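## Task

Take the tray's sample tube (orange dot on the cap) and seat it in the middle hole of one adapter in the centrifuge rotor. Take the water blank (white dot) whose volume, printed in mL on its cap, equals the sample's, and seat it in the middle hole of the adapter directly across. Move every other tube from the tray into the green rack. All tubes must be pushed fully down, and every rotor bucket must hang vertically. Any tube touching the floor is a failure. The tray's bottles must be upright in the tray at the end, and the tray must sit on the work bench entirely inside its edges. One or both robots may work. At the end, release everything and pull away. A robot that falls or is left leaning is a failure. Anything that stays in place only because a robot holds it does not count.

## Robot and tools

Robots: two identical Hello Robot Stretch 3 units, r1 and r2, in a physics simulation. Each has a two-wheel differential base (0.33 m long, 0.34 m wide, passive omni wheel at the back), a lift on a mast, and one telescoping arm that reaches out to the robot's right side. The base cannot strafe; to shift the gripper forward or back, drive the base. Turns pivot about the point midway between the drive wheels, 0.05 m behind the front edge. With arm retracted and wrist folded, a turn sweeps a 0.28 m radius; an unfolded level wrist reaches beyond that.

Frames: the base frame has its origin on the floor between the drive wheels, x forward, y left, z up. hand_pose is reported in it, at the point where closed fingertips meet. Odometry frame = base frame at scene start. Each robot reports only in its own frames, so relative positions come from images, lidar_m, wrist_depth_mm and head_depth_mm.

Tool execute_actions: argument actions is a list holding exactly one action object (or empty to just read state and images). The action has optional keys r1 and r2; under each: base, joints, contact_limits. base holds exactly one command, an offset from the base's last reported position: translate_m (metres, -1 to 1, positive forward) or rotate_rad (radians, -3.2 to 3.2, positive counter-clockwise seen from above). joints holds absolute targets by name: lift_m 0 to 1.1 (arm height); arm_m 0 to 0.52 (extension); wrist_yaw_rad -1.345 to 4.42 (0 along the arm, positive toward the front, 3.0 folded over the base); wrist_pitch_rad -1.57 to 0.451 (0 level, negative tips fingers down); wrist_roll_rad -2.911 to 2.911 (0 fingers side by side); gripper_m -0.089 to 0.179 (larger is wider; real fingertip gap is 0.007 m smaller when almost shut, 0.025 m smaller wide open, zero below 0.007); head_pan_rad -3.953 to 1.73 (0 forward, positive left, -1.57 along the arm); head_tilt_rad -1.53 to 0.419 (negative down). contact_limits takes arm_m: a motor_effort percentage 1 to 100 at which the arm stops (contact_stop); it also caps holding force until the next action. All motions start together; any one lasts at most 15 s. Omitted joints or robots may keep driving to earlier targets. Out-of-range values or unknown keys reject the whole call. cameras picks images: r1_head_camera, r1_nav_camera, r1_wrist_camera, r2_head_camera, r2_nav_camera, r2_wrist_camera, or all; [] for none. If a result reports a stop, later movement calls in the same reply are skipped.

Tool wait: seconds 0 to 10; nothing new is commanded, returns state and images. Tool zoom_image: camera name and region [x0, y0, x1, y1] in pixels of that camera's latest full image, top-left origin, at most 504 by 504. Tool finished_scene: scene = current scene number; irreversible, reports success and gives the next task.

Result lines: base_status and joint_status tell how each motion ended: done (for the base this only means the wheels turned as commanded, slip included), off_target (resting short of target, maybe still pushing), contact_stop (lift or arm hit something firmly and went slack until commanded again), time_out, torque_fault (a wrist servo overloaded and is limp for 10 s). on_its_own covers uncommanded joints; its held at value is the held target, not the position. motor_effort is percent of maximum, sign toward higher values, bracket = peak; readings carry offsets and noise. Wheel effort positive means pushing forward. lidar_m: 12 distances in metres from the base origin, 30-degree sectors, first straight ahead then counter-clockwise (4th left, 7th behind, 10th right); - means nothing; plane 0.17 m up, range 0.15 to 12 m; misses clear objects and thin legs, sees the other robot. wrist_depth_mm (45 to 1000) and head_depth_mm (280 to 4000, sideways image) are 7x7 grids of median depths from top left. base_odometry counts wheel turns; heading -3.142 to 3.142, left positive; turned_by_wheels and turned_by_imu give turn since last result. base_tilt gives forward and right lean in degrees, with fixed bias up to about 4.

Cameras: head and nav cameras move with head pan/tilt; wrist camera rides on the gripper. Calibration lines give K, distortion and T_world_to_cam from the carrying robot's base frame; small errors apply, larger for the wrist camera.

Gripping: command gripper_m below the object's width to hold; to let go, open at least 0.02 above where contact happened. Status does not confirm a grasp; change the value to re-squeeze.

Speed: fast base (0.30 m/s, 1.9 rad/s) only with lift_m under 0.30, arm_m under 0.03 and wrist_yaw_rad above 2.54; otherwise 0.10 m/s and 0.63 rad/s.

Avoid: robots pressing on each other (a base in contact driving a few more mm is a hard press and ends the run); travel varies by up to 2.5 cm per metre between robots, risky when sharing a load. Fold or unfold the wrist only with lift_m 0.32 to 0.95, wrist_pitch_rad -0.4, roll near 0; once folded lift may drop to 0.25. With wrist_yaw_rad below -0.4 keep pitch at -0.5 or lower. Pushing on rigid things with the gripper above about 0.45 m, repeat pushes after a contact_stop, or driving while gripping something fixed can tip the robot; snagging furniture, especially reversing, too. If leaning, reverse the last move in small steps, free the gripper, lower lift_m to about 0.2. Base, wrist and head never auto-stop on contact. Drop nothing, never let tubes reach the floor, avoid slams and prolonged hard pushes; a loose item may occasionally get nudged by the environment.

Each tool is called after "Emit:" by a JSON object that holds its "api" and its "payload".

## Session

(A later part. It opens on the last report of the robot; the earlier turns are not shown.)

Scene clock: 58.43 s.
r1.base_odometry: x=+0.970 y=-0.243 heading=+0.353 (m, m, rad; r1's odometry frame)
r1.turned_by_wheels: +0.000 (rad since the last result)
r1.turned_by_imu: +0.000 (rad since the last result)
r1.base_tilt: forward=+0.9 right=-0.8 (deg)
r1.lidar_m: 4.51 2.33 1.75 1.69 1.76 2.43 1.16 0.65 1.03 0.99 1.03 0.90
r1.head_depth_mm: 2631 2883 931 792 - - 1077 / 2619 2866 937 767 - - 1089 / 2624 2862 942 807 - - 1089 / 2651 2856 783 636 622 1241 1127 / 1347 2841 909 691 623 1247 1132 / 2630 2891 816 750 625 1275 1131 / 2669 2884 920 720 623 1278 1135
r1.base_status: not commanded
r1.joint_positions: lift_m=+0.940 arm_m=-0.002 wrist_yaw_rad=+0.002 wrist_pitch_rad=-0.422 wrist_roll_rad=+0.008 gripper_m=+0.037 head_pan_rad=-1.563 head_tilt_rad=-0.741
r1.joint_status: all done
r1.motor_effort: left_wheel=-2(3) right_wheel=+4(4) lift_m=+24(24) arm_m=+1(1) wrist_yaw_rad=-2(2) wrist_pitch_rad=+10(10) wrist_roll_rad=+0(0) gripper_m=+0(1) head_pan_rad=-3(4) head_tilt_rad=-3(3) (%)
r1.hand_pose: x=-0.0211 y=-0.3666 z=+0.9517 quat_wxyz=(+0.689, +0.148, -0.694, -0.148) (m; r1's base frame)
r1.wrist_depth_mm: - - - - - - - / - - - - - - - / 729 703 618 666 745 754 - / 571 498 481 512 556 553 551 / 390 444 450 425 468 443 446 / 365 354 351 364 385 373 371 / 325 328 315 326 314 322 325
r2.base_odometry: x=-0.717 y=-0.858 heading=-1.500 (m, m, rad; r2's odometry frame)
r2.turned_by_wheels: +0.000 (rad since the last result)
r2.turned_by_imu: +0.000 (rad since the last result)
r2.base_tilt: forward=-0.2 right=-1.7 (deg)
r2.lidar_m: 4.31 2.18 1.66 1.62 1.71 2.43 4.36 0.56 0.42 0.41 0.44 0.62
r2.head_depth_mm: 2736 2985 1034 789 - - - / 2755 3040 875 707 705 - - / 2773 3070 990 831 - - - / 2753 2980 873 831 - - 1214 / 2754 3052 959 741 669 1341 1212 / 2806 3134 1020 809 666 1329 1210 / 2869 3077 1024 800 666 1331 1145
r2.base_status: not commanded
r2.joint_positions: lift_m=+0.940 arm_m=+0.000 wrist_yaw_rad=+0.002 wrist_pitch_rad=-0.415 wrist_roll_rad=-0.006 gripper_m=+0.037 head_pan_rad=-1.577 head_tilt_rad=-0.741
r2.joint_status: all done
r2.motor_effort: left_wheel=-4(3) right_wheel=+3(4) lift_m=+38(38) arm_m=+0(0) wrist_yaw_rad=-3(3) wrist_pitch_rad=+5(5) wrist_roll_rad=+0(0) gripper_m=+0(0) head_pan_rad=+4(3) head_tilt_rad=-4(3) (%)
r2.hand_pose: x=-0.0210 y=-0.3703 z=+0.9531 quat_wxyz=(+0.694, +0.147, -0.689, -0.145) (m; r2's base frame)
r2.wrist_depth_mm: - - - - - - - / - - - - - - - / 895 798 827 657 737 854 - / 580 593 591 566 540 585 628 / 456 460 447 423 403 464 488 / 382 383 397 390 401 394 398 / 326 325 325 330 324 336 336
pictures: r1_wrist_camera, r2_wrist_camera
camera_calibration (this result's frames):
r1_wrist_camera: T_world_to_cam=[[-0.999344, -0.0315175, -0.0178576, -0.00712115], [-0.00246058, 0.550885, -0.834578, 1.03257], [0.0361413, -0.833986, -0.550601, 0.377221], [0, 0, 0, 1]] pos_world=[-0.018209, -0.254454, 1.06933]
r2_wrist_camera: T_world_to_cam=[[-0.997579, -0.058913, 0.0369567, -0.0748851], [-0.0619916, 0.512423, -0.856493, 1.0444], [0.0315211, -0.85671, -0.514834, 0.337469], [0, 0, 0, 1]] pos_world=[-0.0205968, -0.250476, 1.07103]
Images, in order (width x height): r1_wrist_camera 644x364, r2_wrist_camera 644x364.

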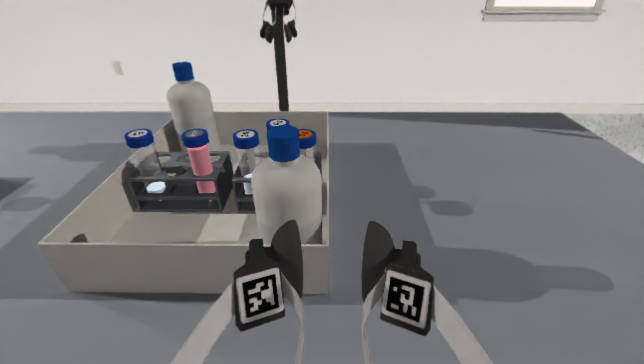

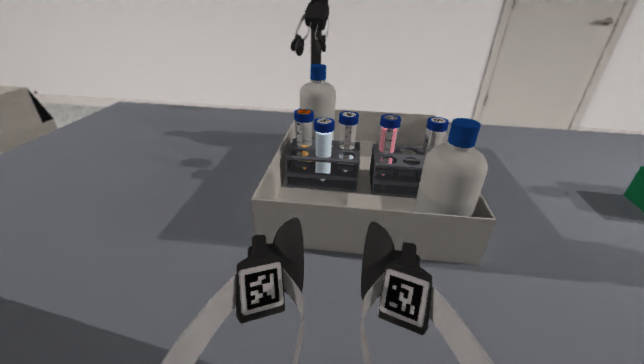

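Emit:
{"api": "execute_actions", "payload": {"actions": [{"r1":{"base":{"translate_m":0.041},"joints":{"lift_m":1.1,"wrist_pitch_rad":-1.0,"gripper_m":0.065,"arm_m":0.12}},"r2":{"base":{"rotate_rad":0.45},"joints":{"lift_m":1.1,"wrist_pitch_rad":-1.0,"gripper_m":0.065}}}], "cameras": []}}

Emit:
{"api": "execute_actions", "payload": {"actions": [{"r1":{"joints":{"arm_m":0.40}},"r2":{"base":{"translate_m":-0.17}}}], "cameras": []}}

Emit:
{"api": "execute_actions", "payload": {"actions": [{"r1":{"joints":{"lift_m":1.06}},"r2":{"base":{"rotate_rad":-0.505},"joints":{"arm_m":0.2}}}], "cameras": ["r1_wrist_camera","r2_wrist_camera","r1_head_camera","r2_head_camera"]}}

Scene clock: 78.63 s.
r1.base_odometry: x=+1.008 y=-0.229 heading=+0.353 (m, m, rad; r1's odometry frame)
r1.turned_by_wheels: +0.000 (rad since the last result)
r1.turned_by_imu: +0.000 (rad since the last result)
r1.base_tilt: forward=+0.7 right=-0.8 (deg)
r1.lidar_m: 4.49 2.33 1.74 1.69 1.76 2.44 1.16 0.69 1.03 0.99 1.04 0.86
r1.head_depth_mm: - 2814 933 745 617 1228 1120 / - 2851 939 747 619 1237 1131 / - - - 686 622 1238 1129 / 2568 2914 861 666 621 1239 1127 / 2599 2811 881 748 622 1269 1136 / 2641 2885 814 750 626 1274 1133 / 2663 2925 954 735 626 1269 1135
r1.base_status: done
r1.joint_positions: lift_m=+1.100 arm_m=+0.120 wrist_yaw_rad=+0.000 wrist_pitch_rad=-1.005 wrist_roll_rad=+0.008 gripper_m=+0.065 head_pan_rad=-1.563 head_tilt_rad=-0.741
r1.joint_status: all done
r1.motor_effort: left_wheel=-3(6) right_wheel=+4(9) lift_m=+24(27) arm_m=+4(6) wrist_yaw_rad=-2(2) wrist_pitch_rad=+2(11) wrist_roll_rad=+0(0) gripper_m=-1(85) head_pan_rad=-3(4) head_tilt_rad=-3(3) (%)
r1.hand_pose: x=-0.0216 y=-0.3818 z=+1.0094 quat_wxyz=(+0.617, +0.339, -0.622, -0.342) (m; r1's base frame)
r1.wrist_depth_mm: 575 562 520 566 552 558 548 / 538 463 449 448 505 509 503 / 485 468 477 319 468 482 472 / 450 434 446 395 443 437 435 / 421 421 428 413 416 409 405 / 393 393 - 389 391 389 383 / 380 376 365 367 360 362 360
r2.base_odometry: x=-0.717 y=-0.858 heading=-1.050 (m, m, rad; r2's odometry frame)
r2.turned_by_wheels: +0.450 (rad since the last result)
r2.turned_by_imu: +0.445 (rad since the last result)
r2.base_tilt: forward=-0.3 right=-1.7 (deg)
r2.lidar_m: 2.35 1.69 1.62 1.67 2.25 4.37 0.60 0.43 0.41 0.42 0.57 4.29
r2.head_depth_mm: - - - - - 598 1215 / - - - - - 1330 1213 / 3104 - - - - 1327 1219 / 3218 3572 - 846 - 1366 1154 / 3394 3507 1027 808 722 1391 1171 / 3564 3423 1019 808 1514 1394 1211 / 3704 1341 1020 802 1439 1294 1208
r2.base_status: done
r2.joint_positions: lift_m=+1.099 arm_m=+0.000 wrist_yaw_rad=+0.002 wrist_pitch_rad=-1.005 wrist_roll_rad=-0.006 gripper_m=+0.065 head_pan_rad=-1.577 head_tilt_rad=-0.741
r2.joint_status: all done
r2.motor_effort: left_wheel=-3(8) right_wheel=+4(7) lift_m=+37(39) arm_m=+0(0) wrist_yaw_rad=-2(3) wrist_pitch_rad=+1(4) wrist_roll_rad=+0(0) gripper_m=+0(79) head_pan_rad=+4(4) head_tilt_rad=-3(3) (%)
r2.hand_pose: x=-0.0214 y=-0.2624 z=+1.0088 quat_wxyz=(+0.622, +0.342, -0.617, -0.339) (m; r2's base frame)
r2.wrist_depth_mm: - 608 597 600 591 523 507 / - 685 530 545 539 534 506 / - - 530 487 496 469 417 / - - - 478 455 450 437 / - - - - 442 423 424 / - - - - - 409 394 / - - - - - - 374
pictures: none
No camera images: the call's "cameras" was empty. Leave "cameras" out to get every camera's image.

Scene clock: 81.93 s.
r1.base_odometry: x=+1.008 y=-0.229 heading=+0.353 (m, m, rad; r1's odometry frame)
r1.turned_by_wheels: +0.000 (rad since the last result)
r1.turned_by_imu: +0.000 (rad since the last result)
r1.base_tilt: forward=+0.9 right=-0.8 (deg)
r1.lidar_m: 4.46 2.33 1.75 1.69 1.76 2.43 1.17 0.69 1.03 0.99 1.04 0.86
r1.head_depth_mm: 2628 2868 932 743 617 1237 1121 / 2614 2866 939 744 620 1235 1121 / 2654 2906 907 685 620 1237 1127 / 2588 2918 775 667 621 1246 1129 / 2604 2887 877 747 623 1262 1131 / 2567 2854 817 750 626 1274 1134 / 2607 2922 957 732 627 1277 1140
r1.base_status: not commanded
r1.joint_positions: lift_m=+1.100 arm_m=+0.400 wrist_yaw_rad=+0.000 wrist_pitch_rad=-1.005 wrist_roll_rad=+0.008 gripper_m=+0.065 head_pan_rad=-1.563 head_tilt_rad=-0.741
r1.joint_status: all done
r1.motor_effort: left_wheel=-3(3) right_wheel=+4(4) lift_m=+25(24) arm_m=+4(5) wrist_yaw_rad=-1(1) wrist_pitch_rad=+2(3) wrist_roll_rad=+0(0) gripper_m=-1(0) head_pan_rad=-4(3) head_tilt_rad=-3(3) (%)
r1.hand_pose: x=-0.0216 y=-0.6617 z=+1.0093 quat_wxyz=(+0.617, +0.339, -0.622, -0.342) (m; r1's base frame)
r1.wrist_depth_mm: - - - - - - - / 528 517 517 511 518 503 507 / 495 319 451 454 469 474 465 / 454 401 449 432 433 434 430 / 422 356 414 395 419 409 403 / 390 325 - 333 387 383 380 / 362 371 362 364 354 366 363
r2.base_odometry: x=-0.802 y=-0.710 heading=-1.050 (m, m, rad; r2's odometry frame)
r2.turned_by_wheels: +0.000 (rad since the last result)
r2.turned_by_imu: +0.000 (rad since the last result)
r2.base_tilt: forward=-0.1 right=-1.7 (deg)
r2.lidar_m: 2.47 1.78 1.70 1.75 2.36 4.22 0.48 0.35 0.33 0.34 0.46 1.44
r2.head_depth_mm: - - - - - 559 525 / - - - - - 540 1178 / 2985 - - - - 545 1223 / 3124 3356 - 847 - 600 1214 / 3261 3461 1024 809 666 1307 1179 / 3460 3458 1026 807 664 1360 1170 / 3658 3376 1016 802 678 1388 1191
r2.base_status: done
r2.joint_positions: lift_m=+1.099 arm_m=+0.000 wrist_yaw_rad=+0.002 wrist_pitch_rad=-1.005 wrist_roll_rad=-0.006 gripper_m=+0.065 head_pan_rad=-1.577 head_tilt_rad=-0.741
r2.joint_status: not commanded
r2.motor_effort: left_wheel=-3(7) right_wheel=+4(4) lift_m=+37(37) arm_m=+0(0) wrist_yaw_rad=-3(2) wrist_pitch_rad=+2(2) wrist_roll_rad=+0(0) gripper_m=+0(0) head_pan_rad=+4(4) head_tilt_rad=-4(3) (%)
r2.hand_pose: x=-0.0214 y=-0.2624 z=+1.0088 quat_wxyz=(+0.622, +0.342, -0.617, -0.339) (m; r2's base frame)
r2.wrist_depth_mm: 598 597 603 606 521 560 567 / - 549 535 532 533 503 528 / - 804 498 507 469 394 483 / - - 469 457 460 439 462 / - - - 434 429 421 420 / - - - - 684 392 391 / - - - - - 376 372
pictures: none
No camera images: the call's "cameras" was empty. Leave "cameras" out to get every camera's image.

Scene clock: 84.63 s.
r1.base_odometry: x=+1.008 y=-0.229 heading=+0.353 (m, m, rad; r1's odometry frame)
r1.turned_by_wheels: +0.000 (rad since the last result)
r1.turned_by_imu: +0.000 (rad since the last result)
r1.base_tilt: forward=+0.7 right=-0.8 (deg)
r1.lidar_m: 4.44 2.34 1.75 1.69 1.76 2.43 1.16 0.69 1.03 1.00 1.04 0.86
r1.head_depth_mm: 2628 2875 938 745 616 1237 1122 / 2762 2883 936 746 618 1235 1125 / 2730 2884 906 688 620 1240 1129 / 2644 2903 773 668 622 1241 1125 / 2638 2854 879 749 622 1271 1134 / 2506 2829 814 751 623 1270 1134 / 2580 2924 950 735 626 1273 1135
r1.base_status: not commanded
r1.joint_positions: lift_m=+1.060 arm_m=+0.400 wrist_yaw_rad=+0.000 wrist_pitch_rad=-1.005 wrist_roll_rad=+0.008 gripper_m=+0.065 head_pan_rad=-1.563 head_tilt_rad=-0.741
r1.joint_status: all done
r1.motor_effort: left_wheel=-4(3) right_wheel=+4(4) lift_m=+20(22) arm_m=+4(4) wrist_yaw_rad=-1(1) wrist_pitch_rad=+3(3) wrist_roll_rad=+0(0) gripper_m=+0(0) head_pan_rad=-3(4) head_tilt_rad=-3(3) (%)
r1.hand_pose: x=-0.0216 y=-0.6617 z=+0.9696 quat_wxyz=(+0.617, +0.339, -0.622, -0.342) (m; r1's base frame)
r1.wrist_depth_mm: - 512 513 503 506 499 495 / 458 368 468 461 461 460 453 / 429 316 417 413 431 421 426 / 402 379 393 399 399 394 389 / 370 339 365 313 371 371 365 / 275 279 - 288 337 348 348 / 300 333 326 329 327 330 328
r2.base_odometry: x=-0.802 y=-0.710 heading=-1.555 (m, m, rad; r2's odometry frame)
r2.turned_by_wheels: -0.505 (rad since the last result)
r2.turned_by_imu: -0.499 (rad since the last result)
r2.base_tilt: forward=-0.5 right=-1.5 (deg)
r2.lidar_m: 1.54 2.43 1.76 1.70 1.76 2.41 4.21 0.47 0.34 0.33 0.34 0.47
r2.head_depth_mm: - 3028 1037 812 670 570 1197 / - 2992 1029 813 668 570 1192 / - - 1032 814 667 568 1191 / 2639 2956 947 635 654 569 1193 / 2698 2995 952 758 653 568 1193 / 2613 2961 932 777 653 566 1193 / 679 2958 844 774 654 566 1208
r2.base_status: done
r2.joint_positions: lift_m=+1.099 arm_m=+0.200 wrist_yaw_rad=+0.000 wrist_pitch_rad=-1.006 wrist_roll_rad=-0.006 gripper_m=+0.065 head_pan_rad=-1.577 head_tilt_rad=-0.741
r2.joint_status: all done
r2.motor_effort: left_wheel=+1(6) right_wheel=-2(6) lift_m=+37(37) arm_m=+4(3) wrist_yaw_rad=+0(1) wrist_pitch_rad=+2(2) wrist_roll_rad=+0(0) gripper_m=+0(0) head_pan_rad=+4(4) head_tilt_rad=-3(3) (%)
r2.hand_pose: x=-0.0216 y=-0.4615 z=+1.0087 quat_wxyz=(+0.622, +0.342, -0.617, -0.340) (m; r2's base frame)
r2.wrist_depth_mm: 592 471 537 540 593 577 595 / 539 492 451 531 533 531 535 / 508 437 434 440 495 491 449 / 460 436 455 309 455 458 443 / 425 418 422 342 431 422 422 / 400 398 - 399 395 395 388 / 373 376 369 372 365 371 371
pictures: r1_head_camera (sideways: a quarter turn clockwise sets it upright), r1_wrist_camera, r2_head_camera (sideways: a quarter turn clockwise sets it upright), r2_wrist_camera
camera_calibration (this result's frames):
r1_head_camera: T_world_to_cam=[[-0.0218964, 0.704786, -0.709082, 0.949375], [0.999315, 0.0365986, 0.00551809, -0.00236179], [0.0298405, -0.708476, -0.705104, 0.877668], [0, 0, 0, 1]] pos_world=[-0.00304197, -0.0472134, 1.29205]
r1_wrist_camera: T_world_to_cam=[[-0.999408, -0.0144629, -0.0312097, 0.0076514], [-0.00103847, 0.919584, -0.392892, 1.02575], [0.0343823, -0.392627, -0.919055, 0.790254], [0, 0, 0, 1]] pos_world=[-0.0184587, -0.63288, 1.12954]
r2_head_camera: T_world_to_cam=[[-0.0577274, 0.654826, -0.753572, 0.997329], [0.998115, 0.0221121, -0.0572461, 0.0684363], [-0.0208232, -0.755456, -0.654868, 0.805195], [0, 0, 0, 1]] pos_world=[0.00603261, -0.0463001, 1.28277]
r2_wrist_camera: T_world_to_cam=[[-0.997724, -0.0674343, -0.000650985, -0.048905], [-0.0607514, 0.902953, -0.425423, 0.884202], [0.0292759, -0.424415, -0.904994, 0.880931], [0, 0, 0, 1]] pos_world=[-0.0208672, -0.427811, 1.17337]
Images, in order (width x height): r1_head_camera 896x504, r1_wrist_camera 644x364, r2_head_camera 896x504, r2_wrist_camera 644x364.

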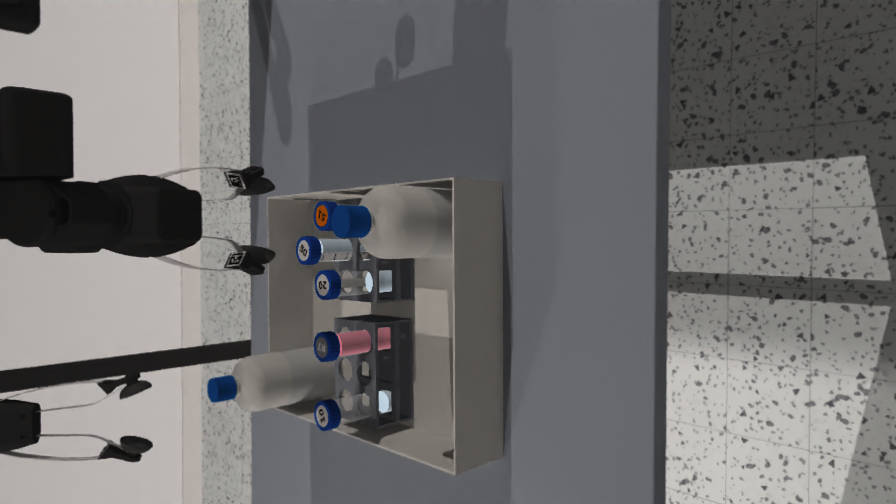

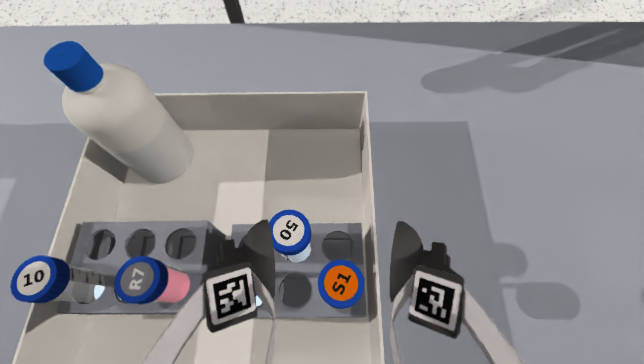

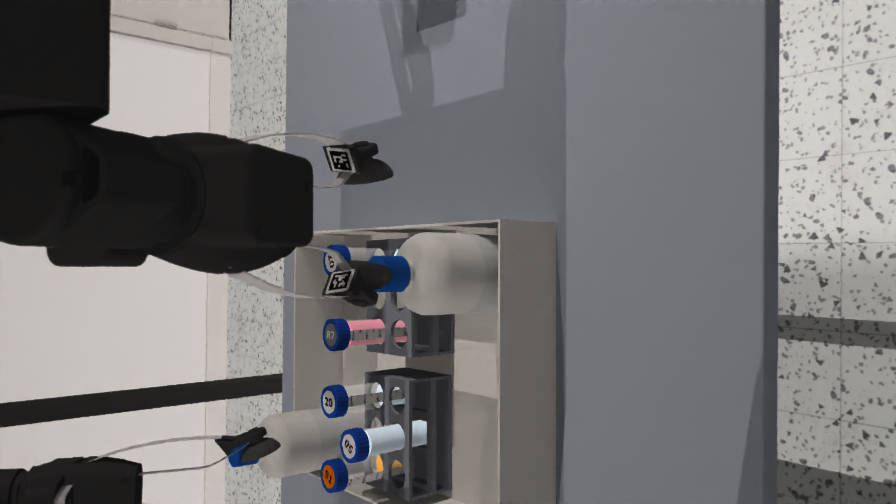

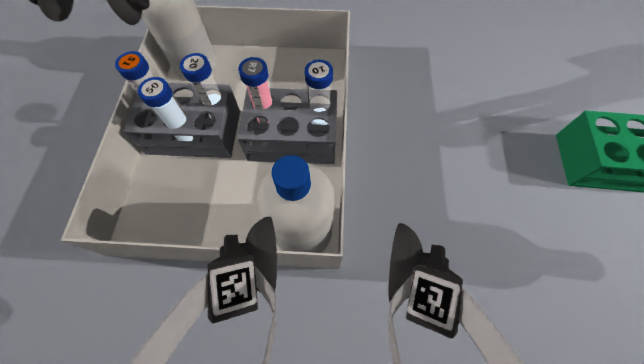

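Emit:
{"api": "execute_actions", "payload": {"actions": [{"r1":{"base":{"translate_m":-0.004},"joints":{"lift_m":1.01,"arm_m":0.392,"gripper_m":0.06}},"r2":{"base":{"translate_m":0.024},"joints":{"arm_m":0.435,"gripper_m":0.06}}}], "cameras": ["r1_wrist_camera","r2_wrist_camera","r1_head_camera","r2_head_camera"]}}

Scene clock: 91.93 s.
r1.base_odometry: x=+1.005 y=-0.230 heading=+0.353 (m, m, rad; r1's odometry frame)
r1.turned_by_wheels: +0.000 (rad since the last result)
r1.turned_by_imu: +0.000 (rad since the last result)
r1.base_tilt: forward=+0.9 right=-0.8 (deg)
r1.lidar_m: 4.46 2.33 1.75 1.68 1.76 2.43 1.16 0.68 1.03 0.99 1.03 0.86
r1.head_depth_mm: - 2851 935 744 618 1239 1126 / - 2909 938 746 620 1235 1122 / - 2919 909 705 619 1242 1128 / 2647 2872 774 667 621 1242 1131 / 2575 2843 890 748 623 1274 1131 / 2596 2850 811 750 625 1278 1133 / 611 2845 955 714 626 1281 1143
r1.base_status: done
r1.joint_positions: lift_m=+1.010 arm_m=+0.392 wrist_yaw_rad=+0.000 wrist_pitch_rad=-1.006 wrist_roll_rad=+0.008 gripper_m=+0.060 head_pan_rad=-1.563 head_tilt_rad=-0.741
r1.joint_status: all done
r1.motor_effort: left_wheel=-3(7) right_wheel=+3(6) lift_m=+20(20) arm_m=-2(4) wrist_yaw_rad=+0(0) wrist_pitch_rad=+3(3) wrist_roll_rad=+0(0) gripper_m=+0(31) head_pan_rad=-3(4) head_tilt_rad=-2(2) (%)
r1.hand_pose: x=-0.0216 y=-0.6541 z=+0.9195 quat_wxyz=(+0.617, +0.339, -0.622, -0.342) (m; r1's base frame)
r1.wrist_depth_mm: 239 444 441 446 436 434 433 / 249 301 348 348 398 390 396 / 325 326 371 370 367 367 361 / 307 351 346 345 345 340 340 / 267 263 268 257 323 323 321 / 249 245 193 243 - 300 301 / 285 288 281 283 281 282 283
r2.base_odometry: x=-0.801 y=-0.734 heading=-1.555 (m, m, rad; r2's odometry frame)
r2.turned_by_wheels: +0.000 (rad since the last result)
r2.turned_by_imu: +0.001 (rad since the last result)
r2.base_tilt: forward=+0.0 right=-1.7 (deg)
r2.lidar_m: 1.54 2.43 1.77 1.70 1.76 2.41 4.23 0.47 0.35 0.33 0.34 0.47
r2.head_depth_mm: 2727 3005 1035 812 671 572 1195 / 2680 2989 1032 812 670 569 1191 / 2718 2998 1027 797 668 570 1193 / 2700 3003 951 627 655 568 1194 / 2716 3020 947 780 651 566 1188 / 2698 2946 857 778 650 565 1180 / 677 2961 857 772 649 564 1190
r2.base_status: done
r2.joint_positions: lift_m=+1.099 arm_m=+0.435 wrist_yaw_rad=+0.000 wrist_pitch_rad=-1.006 wrist_roll_rad=-0.006 gripper_m=+0.060 head_pan_rad=-1.577 head_tilt_rad=-0.741
r2.joint_status: all done
r2.motor_effort: left_wheel=+2(6) right_wheel=-3(5) lift_m=+37(38) arm_m=+4(4) wrist_yaw_rad=+0(0) wrist_pitch_rad=+2(2) wrist_roll_rad=+0(0) gripper_m=+0(33) head_pan_rad=+4(4) head_tilt_rad=-4(4) (%)
r2.hand_pose: x=-0.0216 y=-0.6965 z=+1.0087 quat_wxyz=(+0.622, +0.342, -0.617, -0.340) (m; r2's base frame)
r2.wrist_depth_mm: - - - - - - - / 548 544 543 531 541 - - / 301 329 492 494 491 488 486 / 442 366 454 443 457 447 452 / 289 413 425 420 426 422 419 / 388 329 - 328 - 391 395 / 334 360 361 359 368 365 366
pictures: r1_head_camera (sideways: a quarter turn clockwise sets it upright), r1_wrist_camera, r2_head_camera (sideways: a quarter turn clockwise sets it upright), r2_wrist_camera
camera_calibration (this result's frames):
r1_head_camera: T_world_to_cam=[[-0.0218964, 0.704786, -0.709082, 0.949375], [0.999315, 0.0365986, 0.00551809, -0.0023618], [0.0298405, -0.708475, -0.705104, 0.877668], [0, 0, 0, 1]] pos_world=[-0.00304197, -0.0472134, 1.29205]
r1_wrist_camera: T_world_to_cam=[[-0.999408, -0.0144567, -0.0312126, 0.00620661], [-0.0010384, 0.919662, -0.392709, 0.999005], [0.0343824, -0.392444, -0.919133, 0.747448], [0, 0, 0, 1]] pos_world=[-0.0184587, -0.625326, 1.07952]
r2_head_camera: T_world_to_cam=[[-0.0577272, 0.654826, -0.753572, 0.997329], [0.998115, 0.0221118, -0.0572461, 0.0684363], [-0.0208234, -0.755456, -0.654868, 0.805196], [0, 0, 0, 1]] pos_world=[0.0060326, -0.0463001, 1.28277]
r2_wrist_camera: T_world_to_cam=[[-0.997732, -0.0673018, -0.000657418, -0.0646673], [-0.0606315, 0.903002, -0.425337, 1.09632], [0.0292196, -0.424332, -0.905035, 0.781291], [0, 0, 0, 1]] pos_world=[-0.0208782, -0.662802, 1.17336]
Images, in order (width x height): r1_head_camera 896x504, r1_wrist_camera 644x364, r2_head_camera 896x504, r2_wrist_camera 644x364.

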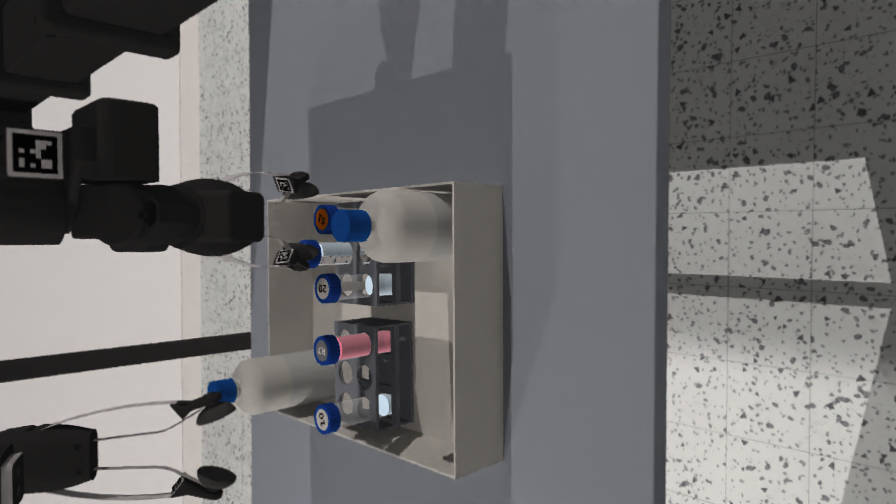

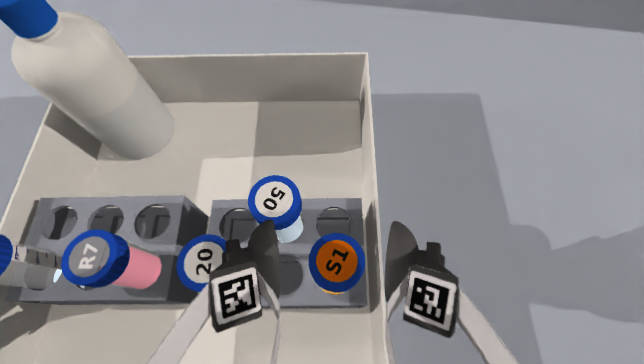

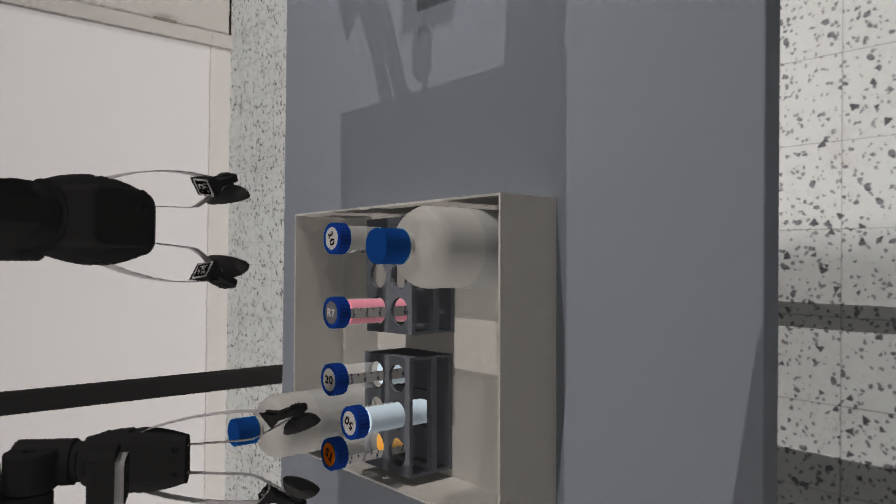

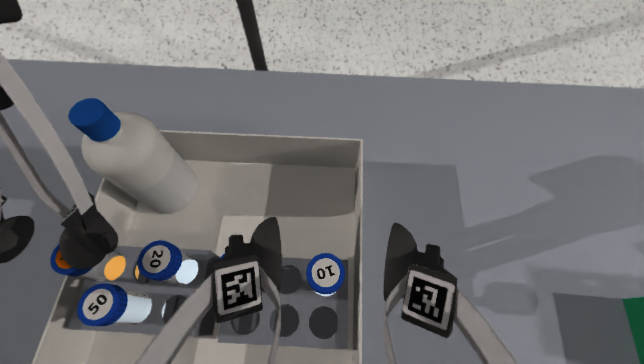

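Emit:
{"api": "execute_actions", "payload": {"actions": [{"r1":{"joints":{"lift_m":0.967,"gripper_m":0.054}},"r2":{"base":{"translate_m":0.003},"joints":{"arm_m":0.447,"lift_m":1.015}}}], "cameras": ["r1_wrist_camera","r2_wrist_camera","r1_head_camera","r2_head_camera"]}}

Scene clock: 98.07 s.
r1.base_odometry: x=+1.005 y=-0.230 heading=+0.353 (m, m, rad; r1's odometry frame)
r1.turned_by_wheels: +0.000 (rad since the last result)
r1.turned_by_imu: +0.000 (rad since the last result)
r1.base_tilt: forward=+0.8 right=-0.7 (deg)
r1.lidar_m: 4.46 2.34 1.75 1.69 1.76 2.43 1.17 0.68 1.03 0.99 1.03 0.87
r1.head_depth_mm: 2557 - 899 740 617 1239 1123 / 2550 2799 934 744 618 1236 1129 / 2493 - 906 707 621 1234 1126 / 2630 2899 751 668 620 1243 1127 / 2583 2865 886 746 624 1269 1130 / 2556 2846 783 751 624 1274 1135 / 609 2850 917 714 628 1276 1135
r1.base_status: not commanded
r1.joint_positions: lift_m=+0.967 arm_m=+0.392 wrist_yaw_rad=+0.000 wrist_pitch_rad=-1.006 wrist_roll_rad=+0.008 gripper_m=+0.054 head_pan_rad=-1.563 head_tilt_rad=-0.741
r1.joint_status: all done
r1.motor_effort: left_wheel=-2(3) right_wheel=+4(4) lift_m=+20(17) arm_m=-2(2) wrist_yaw_rad=+0(0) wrist_pitch_rad=+3(3) wrist_roll_rad=+0(0) gripper_m=+0(37) head_pan_rad=-3(4) head_tilt_rad=-3(3) (%)
r1.hand_pose: x=-0.0216 y=-0.6541 z=+0.8765 quat_wxyz=(+0.617, +0.339, -0.622, -0.342) (m; r1's base frame)
r1.wrist_depth_mm: 215 307 310 311 374 378 372 / 244 300 336 333 343 347 340 / 297 311 323 322 318 316 315 / 266 266 229 233 297 299 294 / 163 211 220 157 279 276 280 / 205 206 204 203 260 258 258 / 247 251 246 246 243 245 244
r2.base_odometry: x=-0.801 y=-0.737 heading=-1.555 (m, m, rad; r2's odometry frame)
r2.turned_by_wheels: +0.000 (rad since the last result)
r2.turned_by_imu: +0.001 (rad since the last result)
r2.base_tilt: forward=-0.1 right=-1.7 (deg)
r2.lidar_m: 1.54 2.41 1.76 1.70 1.76 2.40 4.25 0.47 0.34 0.33 0.34 0.47
r2.head_depth_mm: - 3008 1034 814 671 570 1203 / 2812 3028 1029 811 670 568 1194 / - 3016 1007 786 667 568 1191 / 2700 3006 949 626 652 567 1193 / 2728 2979 946 779 652 566 1191 / 2687 2930 854 777 651 565 1189 / 696 740 879 763 648 564 1185
r2.base_status: done
r2.joint_positions: lift_m=+1.015 arm_m=+0.447 wrist_yaw_rad=+0.000 wrist_pitch_rad=-1.006 wrist_roll_rad=-0.006 gripper_m=+0.060 head_pan_rad=-1.577 head_tilt_rad=-0.741
r2.joint_status: all done
r2.motor_effort: left_wheel=+1(7) right_wheel=-3(5) lift_m=+23(34) arm_m=+4(1) wrist_yaw_rad=+0(1) wrist_pitch_rad=+2(2) wrist_roll_rad=+0(0) gripper_m=+0(0) head_pan_rad=+4(4) head_tilt_rad=-3(3) (%)
r2.hand_pose: x=-0.0216 y=-0.7085 z=+0.9247 quat_wxyz=(+0.622, +0.342, -0.617, -0.340) (m; r2's base frame)
r2.wrist_depth_mm: - - - - - - - / 236 433 429 426 428 426 420 / 239 299 368 355 391 388 386 / 307 334 356 355 360 357 358 / 205 336 340 327 337 334 334 / 224 251 - 246 - 313 310 / 235 246 243 270 291 293 291
pictures: r1_head_camera (sideways: a quarter turn clockwise sets it upright), r1_wrist_camera, r2_head_camera (sideways: a quarter turn clockwise sets it upright), r2_wrist_camera
camera_calibration (this result's frames):
r1_head_camera: T_world_to_cam=[[-0.0218964, 0.704786, -0.709082, 0.949375], [0.999315, 0.0365986, 0.00551809, -0.0023618], [0.0298405, -0.708475, -0.705104, 0.877668], [0, 0, 0, 1]] pos_world=[-0.00304197, -0.0472134, 1.29205]
r1_wrist_camera: T_world_to_cam=[[-0.999408, -0.0144561, -0.0312129, 0.0048652], [-0.00103829, 0.919668, -0.392695, 0.982107], [0.0343824, -0.39243, -0.919139, 0.707943], [0, 0, 0, 1]] pos_world=[-0.0184587, -0.625324, 1.03652]
r2_head_camera: T_world_to_cam=[[-0.0577275, 0.654826, -0.753572, 0.997329], [0.998115, 0.0221122, -0.0572461, 0.0684363], [-0.0208231, -0.755456, -0.654868, 0.805196], [0, 0, 0, 1]] pos_world=[0.00603261, -0.0463001, 1.28277]
r2_wrist_camera: T_world_to_cam=[[-0.997732, -0.0673016, -0.000665396, -0.0655209], [-0.0606314, 0.903053, -0.425229, 1.07132], [0.0292195, -0.424224, -0.905086, 0.700273], [0, 0, 0, 1]] pos_world=[-0.0208782, -0.674796, 1.08932]
Images, in order (width x height): r1_head_camera 896x504, r1_wrist_camera 644x364, r2_head_camera 896x504, r2_wrist_camera 644x364.

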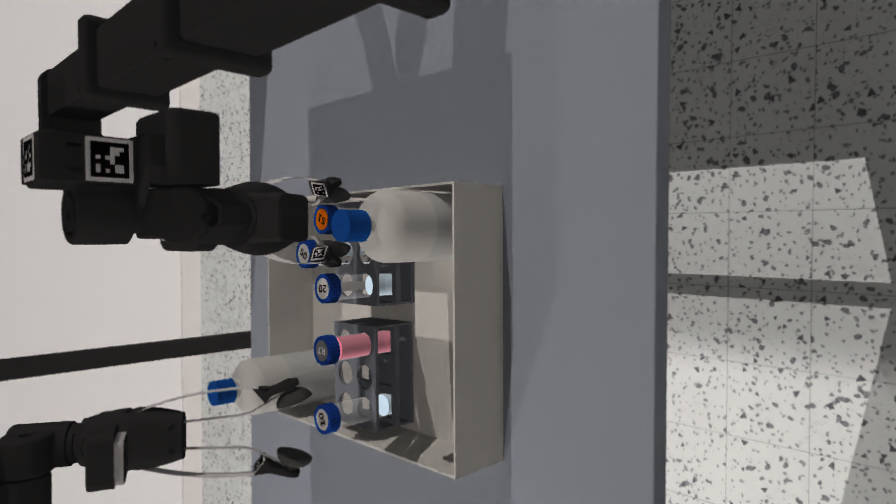

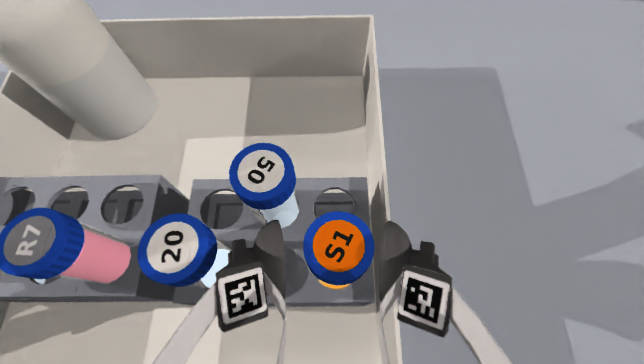

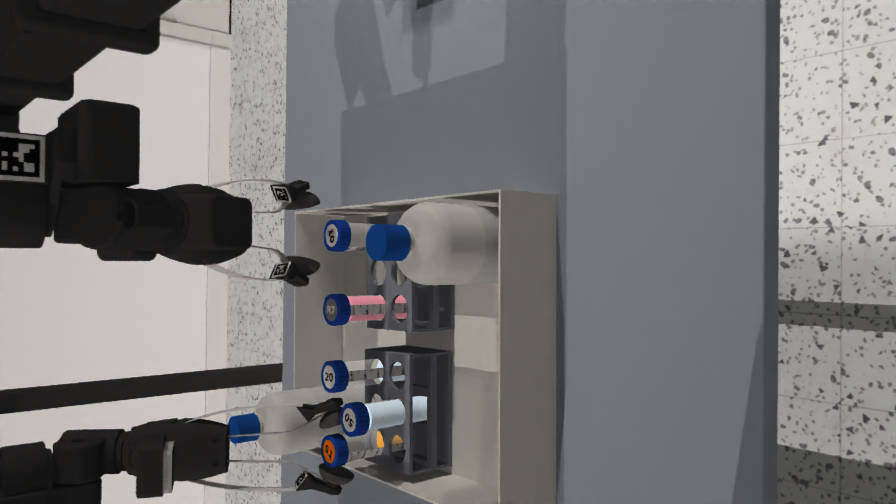

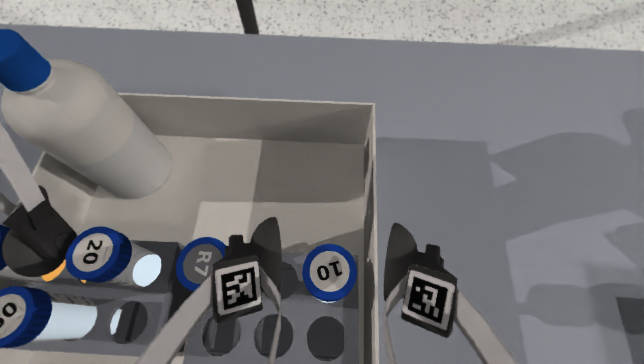

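Emit:
{"api": "execute_actions", "payload": {"actions": [{"r1":{"base":{"translate_m":-0.003},"joints":{"lift_m":0.962,"arm_m":0.396}},"r2":{"base":{"translate_m":0.002},"joints":{"lift_m":0.963,"gripper_m":0.054}}}], "cameras": ["r1_wrist_camera","r2_wrist_camera"]}}

Scene clock: 103.07 s.
r1.base_odometry: x=+1.002 y=-0.231 heading=+0.353 (m, m, rad; r1's odometry frame)
r1.turned_by_wheels: +0.000 (rad since the last result)
r1.turned_by_imu: +0.000 (rad since the last result)
r1.base_tilt: forward=+0.9 right=-0.8 (deg)
r1.lidar_m: 4.47 2.33 1.75 1.69 1.76 2.44 1.17 0.68 1.03 0.99 1.04 0.87
r1.head_depth_mm: 2583 - 887 743 617 1238 1125 / 2561 2781 939 746 618 1245 1127 / 2524 - 904 705 621 1237 1128 / 2603 2898 752 668 621 1241 1129 / 2596 2854 924 749 622 1268 1130 / 2587 820 781 749 623 1268 1137 / 636 2728 919 720 625 1280 1134
r1.base_status: done
r1.joint_positions: lift_m=+0.962 arm_m=+0.396 wrist_yaw_rad=+0.000 wrist_pitch_rad=-1.006 wrist_roll_rad=+0.008 gripper_m=+0.054 head_pan_rad=-1.563 head_tilt_rad=-0.741
r1.joint_status: all done
r1.motor_effort: left_wheel=-3(6) right_wheel=+3(6) lift_m=+20(20) arm_m=+4(2) wrist_yaw_rad=-1(0) wrist_pitch_rad=+3(3) wrist_roll_rad=+0(0) gripper_m=-1(0) head_pan_rad=-4(4) head_tilt_rad=-3(3) (%)
r1.hand_pose: x=-0.0216 y=-0.6576 z=+0.8715 quat_wxyz=(+0.617, +0.339, -0.622, -0.343) (m; r1's base frame)
r1.wrist_depth_mm: 218 309 294 294 372 367 369 / 241 316 329 331 340 334 337 / 299 311 311 315 312 312 309 / 260 292 166 226 289 290 289 / 174 198 214 152 275 270 273 / 199 199 197 193 242 255 253 / 245 245 241 240 240 241 239
r2.base_odometry: x=-0.801 y=-0.739 heading=-1.555 (m, m, rad; r2's odometry frame)
r2.turned_by_wheels: +0.000 (rad since the last result)
r2.turned_by_imu: +0.001 (rad since the last result)
r2.base_tilt: forward=-0.2 right=-1.7 (deg)
r2.lidar_m: 1.55 2.42 1.77 1.70 1.77 2.41 4.24 0.47 0.34 0.33 0.34 0.47
r2.head_depth_mm: 2705 - 992 811 669 570 1194 / 2655 3075 1030 811 671 569 1193 / 2600 - 1030 786 668 568 1197 / 2686 2998 950 622 655 567 1193 / 2717 2996 943 779 652 567 1189 / 2660 2899 840 777 651 566 1184 / 695 740 915 755 650 566 1185
r2.base_status: done
r2.joint_positions: lift_m=+0.963 arm_m=+0.447 wrist_yaw_rad=+0.000 wrist_pitch_rad=-1.006 wrist_roll_rad=-0.006 gripper_m=+0.054 head_pan_rad=-1.577 head_tilt_rad=-0.741
r2.joint_status: all done
r2.motor_effort: left_wheel=+2(5) right_wheel=-3(4) lift_m=+23(23) arm_m=+4(4) wrist_yaw_rad=+0(0) wrist_pitch_rad=+2(2) wrist_roll_rad=+0(0) gripper_m=+0(36) head_pan_rad=+4(4) head_tilt_rad=-3(3) (%)
r2.hand_pose: x=-0.0216 y=-0.7085 z=+0.8727 quat_wxyz=(+0.622, +0.342, -0.617, -0.340) (m; r2's base frame)
r2.wrist_depth_mm: 220 398 396 388 388 392 382 / 210 285 297 295 357 357 360 / 238 297 327 322 325 326 325 / 293 298 299 302 295 299 301 / 161 220 219 157 279 281 280 / 204 205 184 198 259 264 261 / 192 199 238 215 242 244 247
pictures: r1_wrist_camera, r2_wrist_camera
camera_calibration (this result's frames):
r1_wrist_camera: T_world_to_cam=[[-0.999408, -0.0144524, -0.0312145, 0.004662], [-0.00103803, 0.919711, -0.392594, 0.983308], [0.0343823, -0.39233, -0.919182, 0.702067], [0, 0, 0, 1]] pos_world=[-0.0184587, -0.62885, 1.03151]
r2_wrist_camera: T_world_to_cam=[[-0.997732, -0.0673016, -0.00066537, -0.0655557], [-0.0606314, 0.903053, -0.425229, 1.04921], [0.0292194, -0.424224, -0.905086, 0.653208], [0, 0, 0, 1]] pos_world=[-0.0208782, -0.674798, 1.03732]
Images, in order (width x height): r1_wrist_camera 644x364, r2_wrist_camera 644x364.

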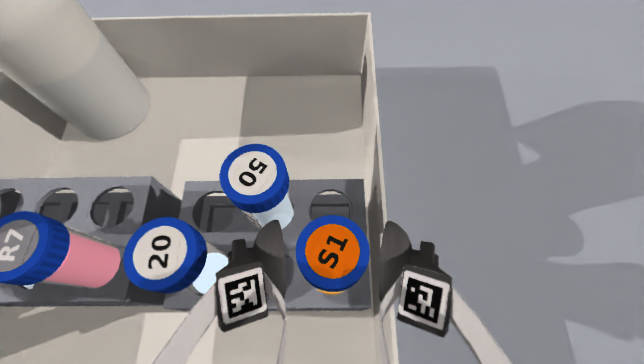

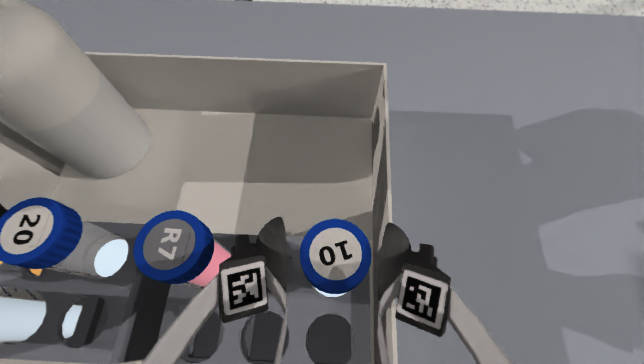

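Both aligned. Close.

Emit:
{"api": "execute_actions", "payload": {"actions": [{"r1":{"joints":{"gripper_m":0.0}},"r2":{"joints":{"gripper_m":0.0,"lift_m":0.959}}}], "cameras": ["r1_wrist_camera","r2_wrist_camera"]}}

Scene clock: 105.37 s.
r1.base_odometry: x=+1.002 y=-0.231 heading=+0.353 (m, m, rad; r1's odometry frame)
r1.turned_by_wheels: +0.000 (rad since the last result)
r1.turned_by_imu: +0.000 (rad since the last result)
r1.base_tilt: forward=+0.9 right=-0.8 (deg)
r1.lidar_m: 4.47 2.33 1.74 1.69 1.76 2.44 1.16 0.68 1.03 0.99 1.04 0.87
r1.head_depth_mm: 2575 - 890 746 616 1232 1120 / 2539 2785 933 746 620 1237 1126 / 2524 - 909 705 620 1244 1128 / 2597 2884 750 667 621 1241 1135 / 2560 2843 923 749 624 1265 1135 / 2615 830 816 749 625 1266 1127 / 631 2828 921 718 626 1279 1141
r1.base_status: not commanded
r1.joint_positions: lift_m=+0.962 arm_m=+0.396 wrist_yaw_rad=+0.000 wrist_pitch_rad=-1.006 wrist_roll_rad=+0.008 gripper_m=+0.001 head_pan_rad=-1.563 head_tilt_rad=-0.741
r1.joint_status: all done
r1.motor_effort: left_wheel=-3(3) right_wheel=+2(3) lift_m=+20(20) arm_m=+4(4) wrist_yaw_rad=-1(0) wrist_pitch_rad=+3(3) wrist_roll_rad=+0(0) gripper_m=-13(97) head_pan_rad=-4(3) head_tilt_rad=-3(3) (%)
r1.hand_pose: x=-0.0216 y=-0.6576 z=+0.8715 quat_wxyz=(+0.617, +0.340, -0.622, -0.343) (m; r1's base frame)
r1.wrist_depth_mm: 217 302 293 291 369 369 361 / 239 318 330 333 336 337 333 / 299 311 316 311 315 314 311 / 260 271 166 228 292 293 289 / 174 197 213 149 276 271 272 / 201 199 200 142 257 257 254 / 245 241 241 242 238 240 238
r2.base_odometry: x=-0.801 y=-0.739 heading=-1.555 (m, m, rad; r2's odometry frame)
r2.turned_by_wheels: +0.000 (rad since the last result)
r2.turned_by_imu: +0.000 (rad since the last result)
r2.base_tilt: forward=-0.3 right=-1.8 (deg)
r2.lidar_m: 1.55 2.42 1.77 1.70 1.76 2.41 4.24 0.47 0.34 0.33 0.34 0.47
r2.head_depth_mm: 2677 - 983 810 672 570 1198 / 2657 3033 1029 810 668 569 1195 / 2636 - 1009 787 668 569 1194 / 2692 3000 952 625 652 567 1194 / 2714 3012 944 778 653 565 1185 / 2678 2901 850 776 652 566 1184 / 694 739 911 758 650 566 1187
r2.base_status: not commanded
r2.joint_positions: lift_m=+0.959 arm_m=+0.447 wrist_yaw_rad=+0.000 wrist_pitch_rad=-1.006 wrist_roll_rad=-0.006 gripper_m=+0.001 head_pan_rad=-1.577 head_tilt_rad=-0.741
r2.joint_status: all done
r2.motor_effort: left_wheel=+1(2) right_wheel=-2(2) lift_m=+23(23) arm_m=+4(4) wrist_yaw_rad=+0(0) wrist_pitch_rad=+2(2) wrist_roll_rad=+0(0) gripper_m=-11(88) head_pan_rad=+4(4) head_tilt_rad=-3(4) (%)
r2.hand_pose: x=-0.0216 y=-0.7085 z=+0.8687 quat_wxyz=(+0.622, +0.342, -0.617, -0.340) (m; r2's base frame)
r2.wrist_depth_mm: 222 393 392 387 386 381 383 / 209 284 288 282 351 349 350 / 237 296 321 321 315 322 327 / 291 293 297 296 294 298 298 / 161 210 213 148 278 274 276 / 200 201 193 168 260 257 255 / 190 200 218 233 239 242 241
pictures: r1_wrist_camera, r2_wrist_camera
camera_calibration (this result's frames):
r1_wrist_camera: T_world_to_cam=[[-0.999408, -0.0144477, -0.0312169, 0.00466711], [-0.0010383, 0.919774, -0.392447, 0.983181], [0.0343825, -0.392182, -0.919245, 0.702216], [0, 0, 0, 1]] pos_world=[-0.0184587, -0.628841, 1.0315]
r2_wrist_camera: T_world_to_cam=[[-0.997733, -0.0673006, -0.000667322, -0.0655556], [-0.0606306, 0.903065, -0.425202, 1.04749], [0.029219, -0.424197, -0.905098, 0.649618], [0, 0, 0, 1]] pos_world=[-0.0208783, -0.674796, 1.03332]
Images, in order (width x height): r1_wrist_camera 644x364, r2_wrist_camera 644x364.

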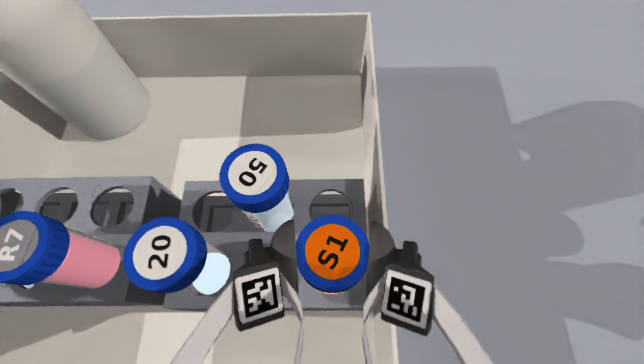

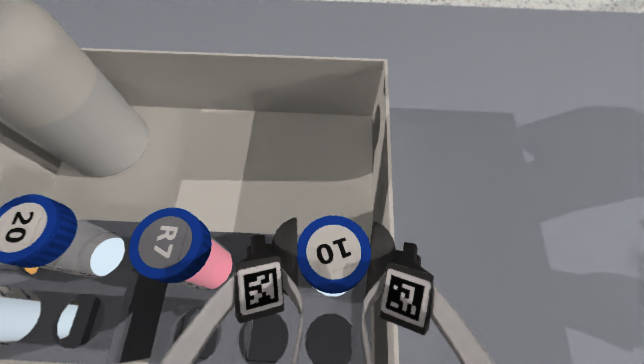

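Emit:
{"api": "execute_actions", "payload": {"actions": [{"r1":{"joints":{"gripper_m":-0.02,"lift_m":1.07}},"r2":{"joints":{"gripper_m":-0.02,"lift_m":1.07}}}], "cameras": ["r1_head_camera","r2_head_camera"]}}

Scene clock: 108.83 s.
r1.base_odometry: x=+1.002 y=-0.231 heading=+0.353 (m, m, rad; r1's odometry frame)
r1.turned_by_wheels: +0.000 (rad since the last result)
r1.turned_by_imu: +0.000 (rad since the last result)
r1.base_tilt: forward=+0.9 right=-0.7 (deg)
r1.lidar_m: 4.47 2.33 1.75 1.69 1.76 2.43 1.16 0.68 1.03 0.99 1.04 0.87
r1.head_depth_mm: 2641 2932 938 742 618 1237 1123 / 2675 2898 939 746 618 1231 1132 / 2679 2938 942 707 620 1236 1129 / 2629 2970 760 665 621 1240 1135 / 2574 2856 920 748 623 1274 1137 / 2566 2921 816 747 625 1272 1136 / 610 2847 951 722 626 1276 1133
r1.base_status: not commanded
r1.joint_positions: lift_m=+1.070 arm_m=+0.396 wrist_yaw_rad=+0.000 wrist_pitch_rad=-1.007 wrist_roll_rad=+0.008 gripper_m=-0.019 head_pan_rad=-1.563 head_tilt_rad=-0.741
r1.joint_status: all done
r1.motor_effort: left_wheel=-3(3) right_wheel=+3(3) lift_m=+24(24) arm_m=+4(3) wrist_yaw_rad=+1(1) wrist_pitch_rad=+3(3) wrist_roll_rad=+0(0) gripper_m=-18(91) head_pan_rad=-4(4) head_tilt_rad=-2(3) (%)
r1.hand_pose: x=-0.0216 y=-0.6574 z=+0.9792 quat_wxyz=(+0.617, +0.340, -0.621, -0.343) (m; r1's base frame)
r1.wrist_depth_mm: - - 952 520 535 519 515 / 476 476 476 476 474 484 473 / 446 327 433 429 440 428 440 / 414 391 409 405 404 407 405 / 383 347 338 147 385 380 377 / 309 301 298 141 359 357 353 / 315 342 339 337 335 335 333
r2.base_odometry: x=-0.801 y=-0.739 heading=-1.555 (m, m, rad; r2's odometry frame)
r2.turned_by_wheels: +0.000 (rad since the last result)
r2.turned_by_imu: +0.001 (rad since the last result)
r2.base_tilt: forward=-0.3 right=-1.7 (deg)
r2.lidar_m: 1.55 2.42 1.76 1.70 1.77 2.41 4.25 0.47 0.34 0.33 0.34 0.47
r2.head_depth_mm: 2712 3022 1031 816 673 571 1202 / 2758 2990 1030 814 670 570 1195 / 2773 3023 1029 787 668 569 1191 / 2720 3029 943 625 653 568 1191 / 2701 3007 947 777 654 567 1197 / 2688 2966 847 778 650 566 1191 / 666 2919 913 758 649 565 1183
r2.base_status: not commanded
r2.joint_positions: lift_m=+1.070 arm_m=+0.447 wrist_yaw_rad=+0.000 wrist_pitch_rad=-1.006 wrist_roll_rad=-0.006 gripper_m=-0.019 head_pan_rad=-1.577 head_tilt_rad=-0.741
r2.joint_status: all done
r2.motor_effort: left_wheel=+2(2) right_wheel=-2(3) lift_m=+37(38) arm_m=+4(4) wrist_yaw_rad=+0(0) wrist_pitch_rad=+2(2) wrist_roll_rad=+0(0) gripper_m=-17(87) head_pan_rad=+4(4) head_tilt_rad=-3(3) (%)
r2.hand_pose: x=-0.0216 y=-0.7085 z=+0.9790 quat_wxyz=(+0.622, +0.342, -0.617, -0.340) (m; r2's base frame)
r2.wrist_depth_mm: - - - - - - - / 495 497 498 503 495 491 - / 448 303 415 457 457 453 453 / 418 338 420 421 417 418 421 / 341 386 392 147 392 391 387 / 308 304 306 141 369 362 360 / 286 293 292 294 338 340 343
pictures: r1_head_camera (sideways: a quarter turn clockwise sets it upright), r2_head_camera (sideways: a quarter turn clockwise sets it upright)
camera_calibration (this result's frames):
r1_head_camera: T_world_to_cam=[[-0.0218963, 0.704786, -0.709082, 0.949375], [0.999315, 0.0365984, 0.00551809, -0.0023618], [0.0298404, -0.708475, -0.705104, 0.877668], [0, 0, 0, 1]] pos_world=[-0.00304198, -0.0472134, 1.29205]
r2_head_camera: T_world_to_cam=[[-0.0577275, 0.654826, -0.753572, 0.997329], [0.998115, 0.0221122, -0.0572461, 0.0684363], [-0.0208231, -0.755456, -0.654868, 0.805195], [0, 0, 0, 1]] pos_world=[0.00603261, -0.0463001, 1.28277]
Images, in order (width x height): r1_head_camera 896x504, r2_head_camera 896x504.

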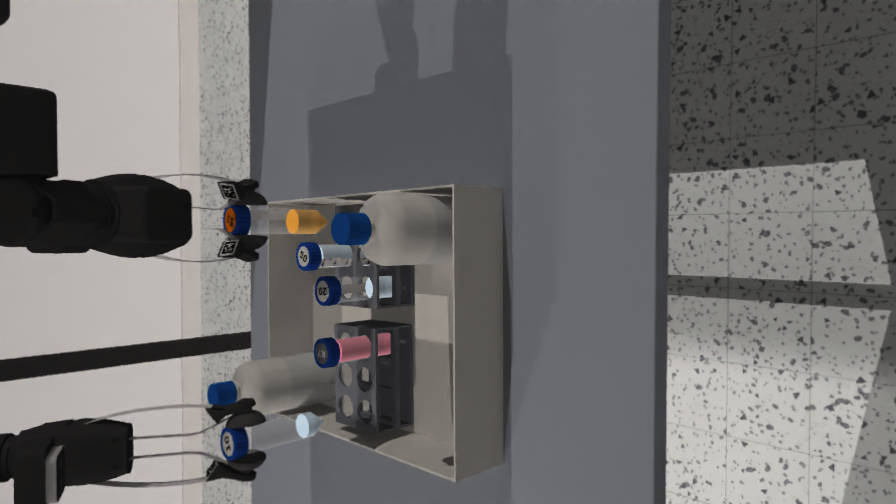

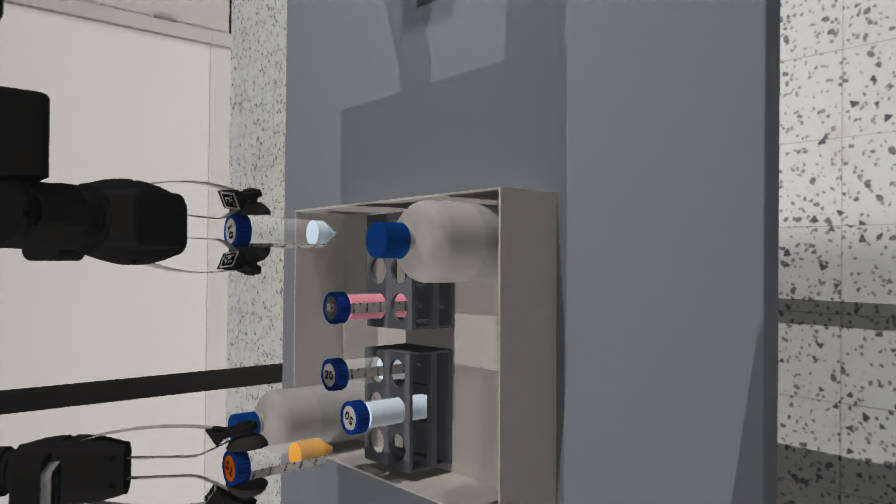

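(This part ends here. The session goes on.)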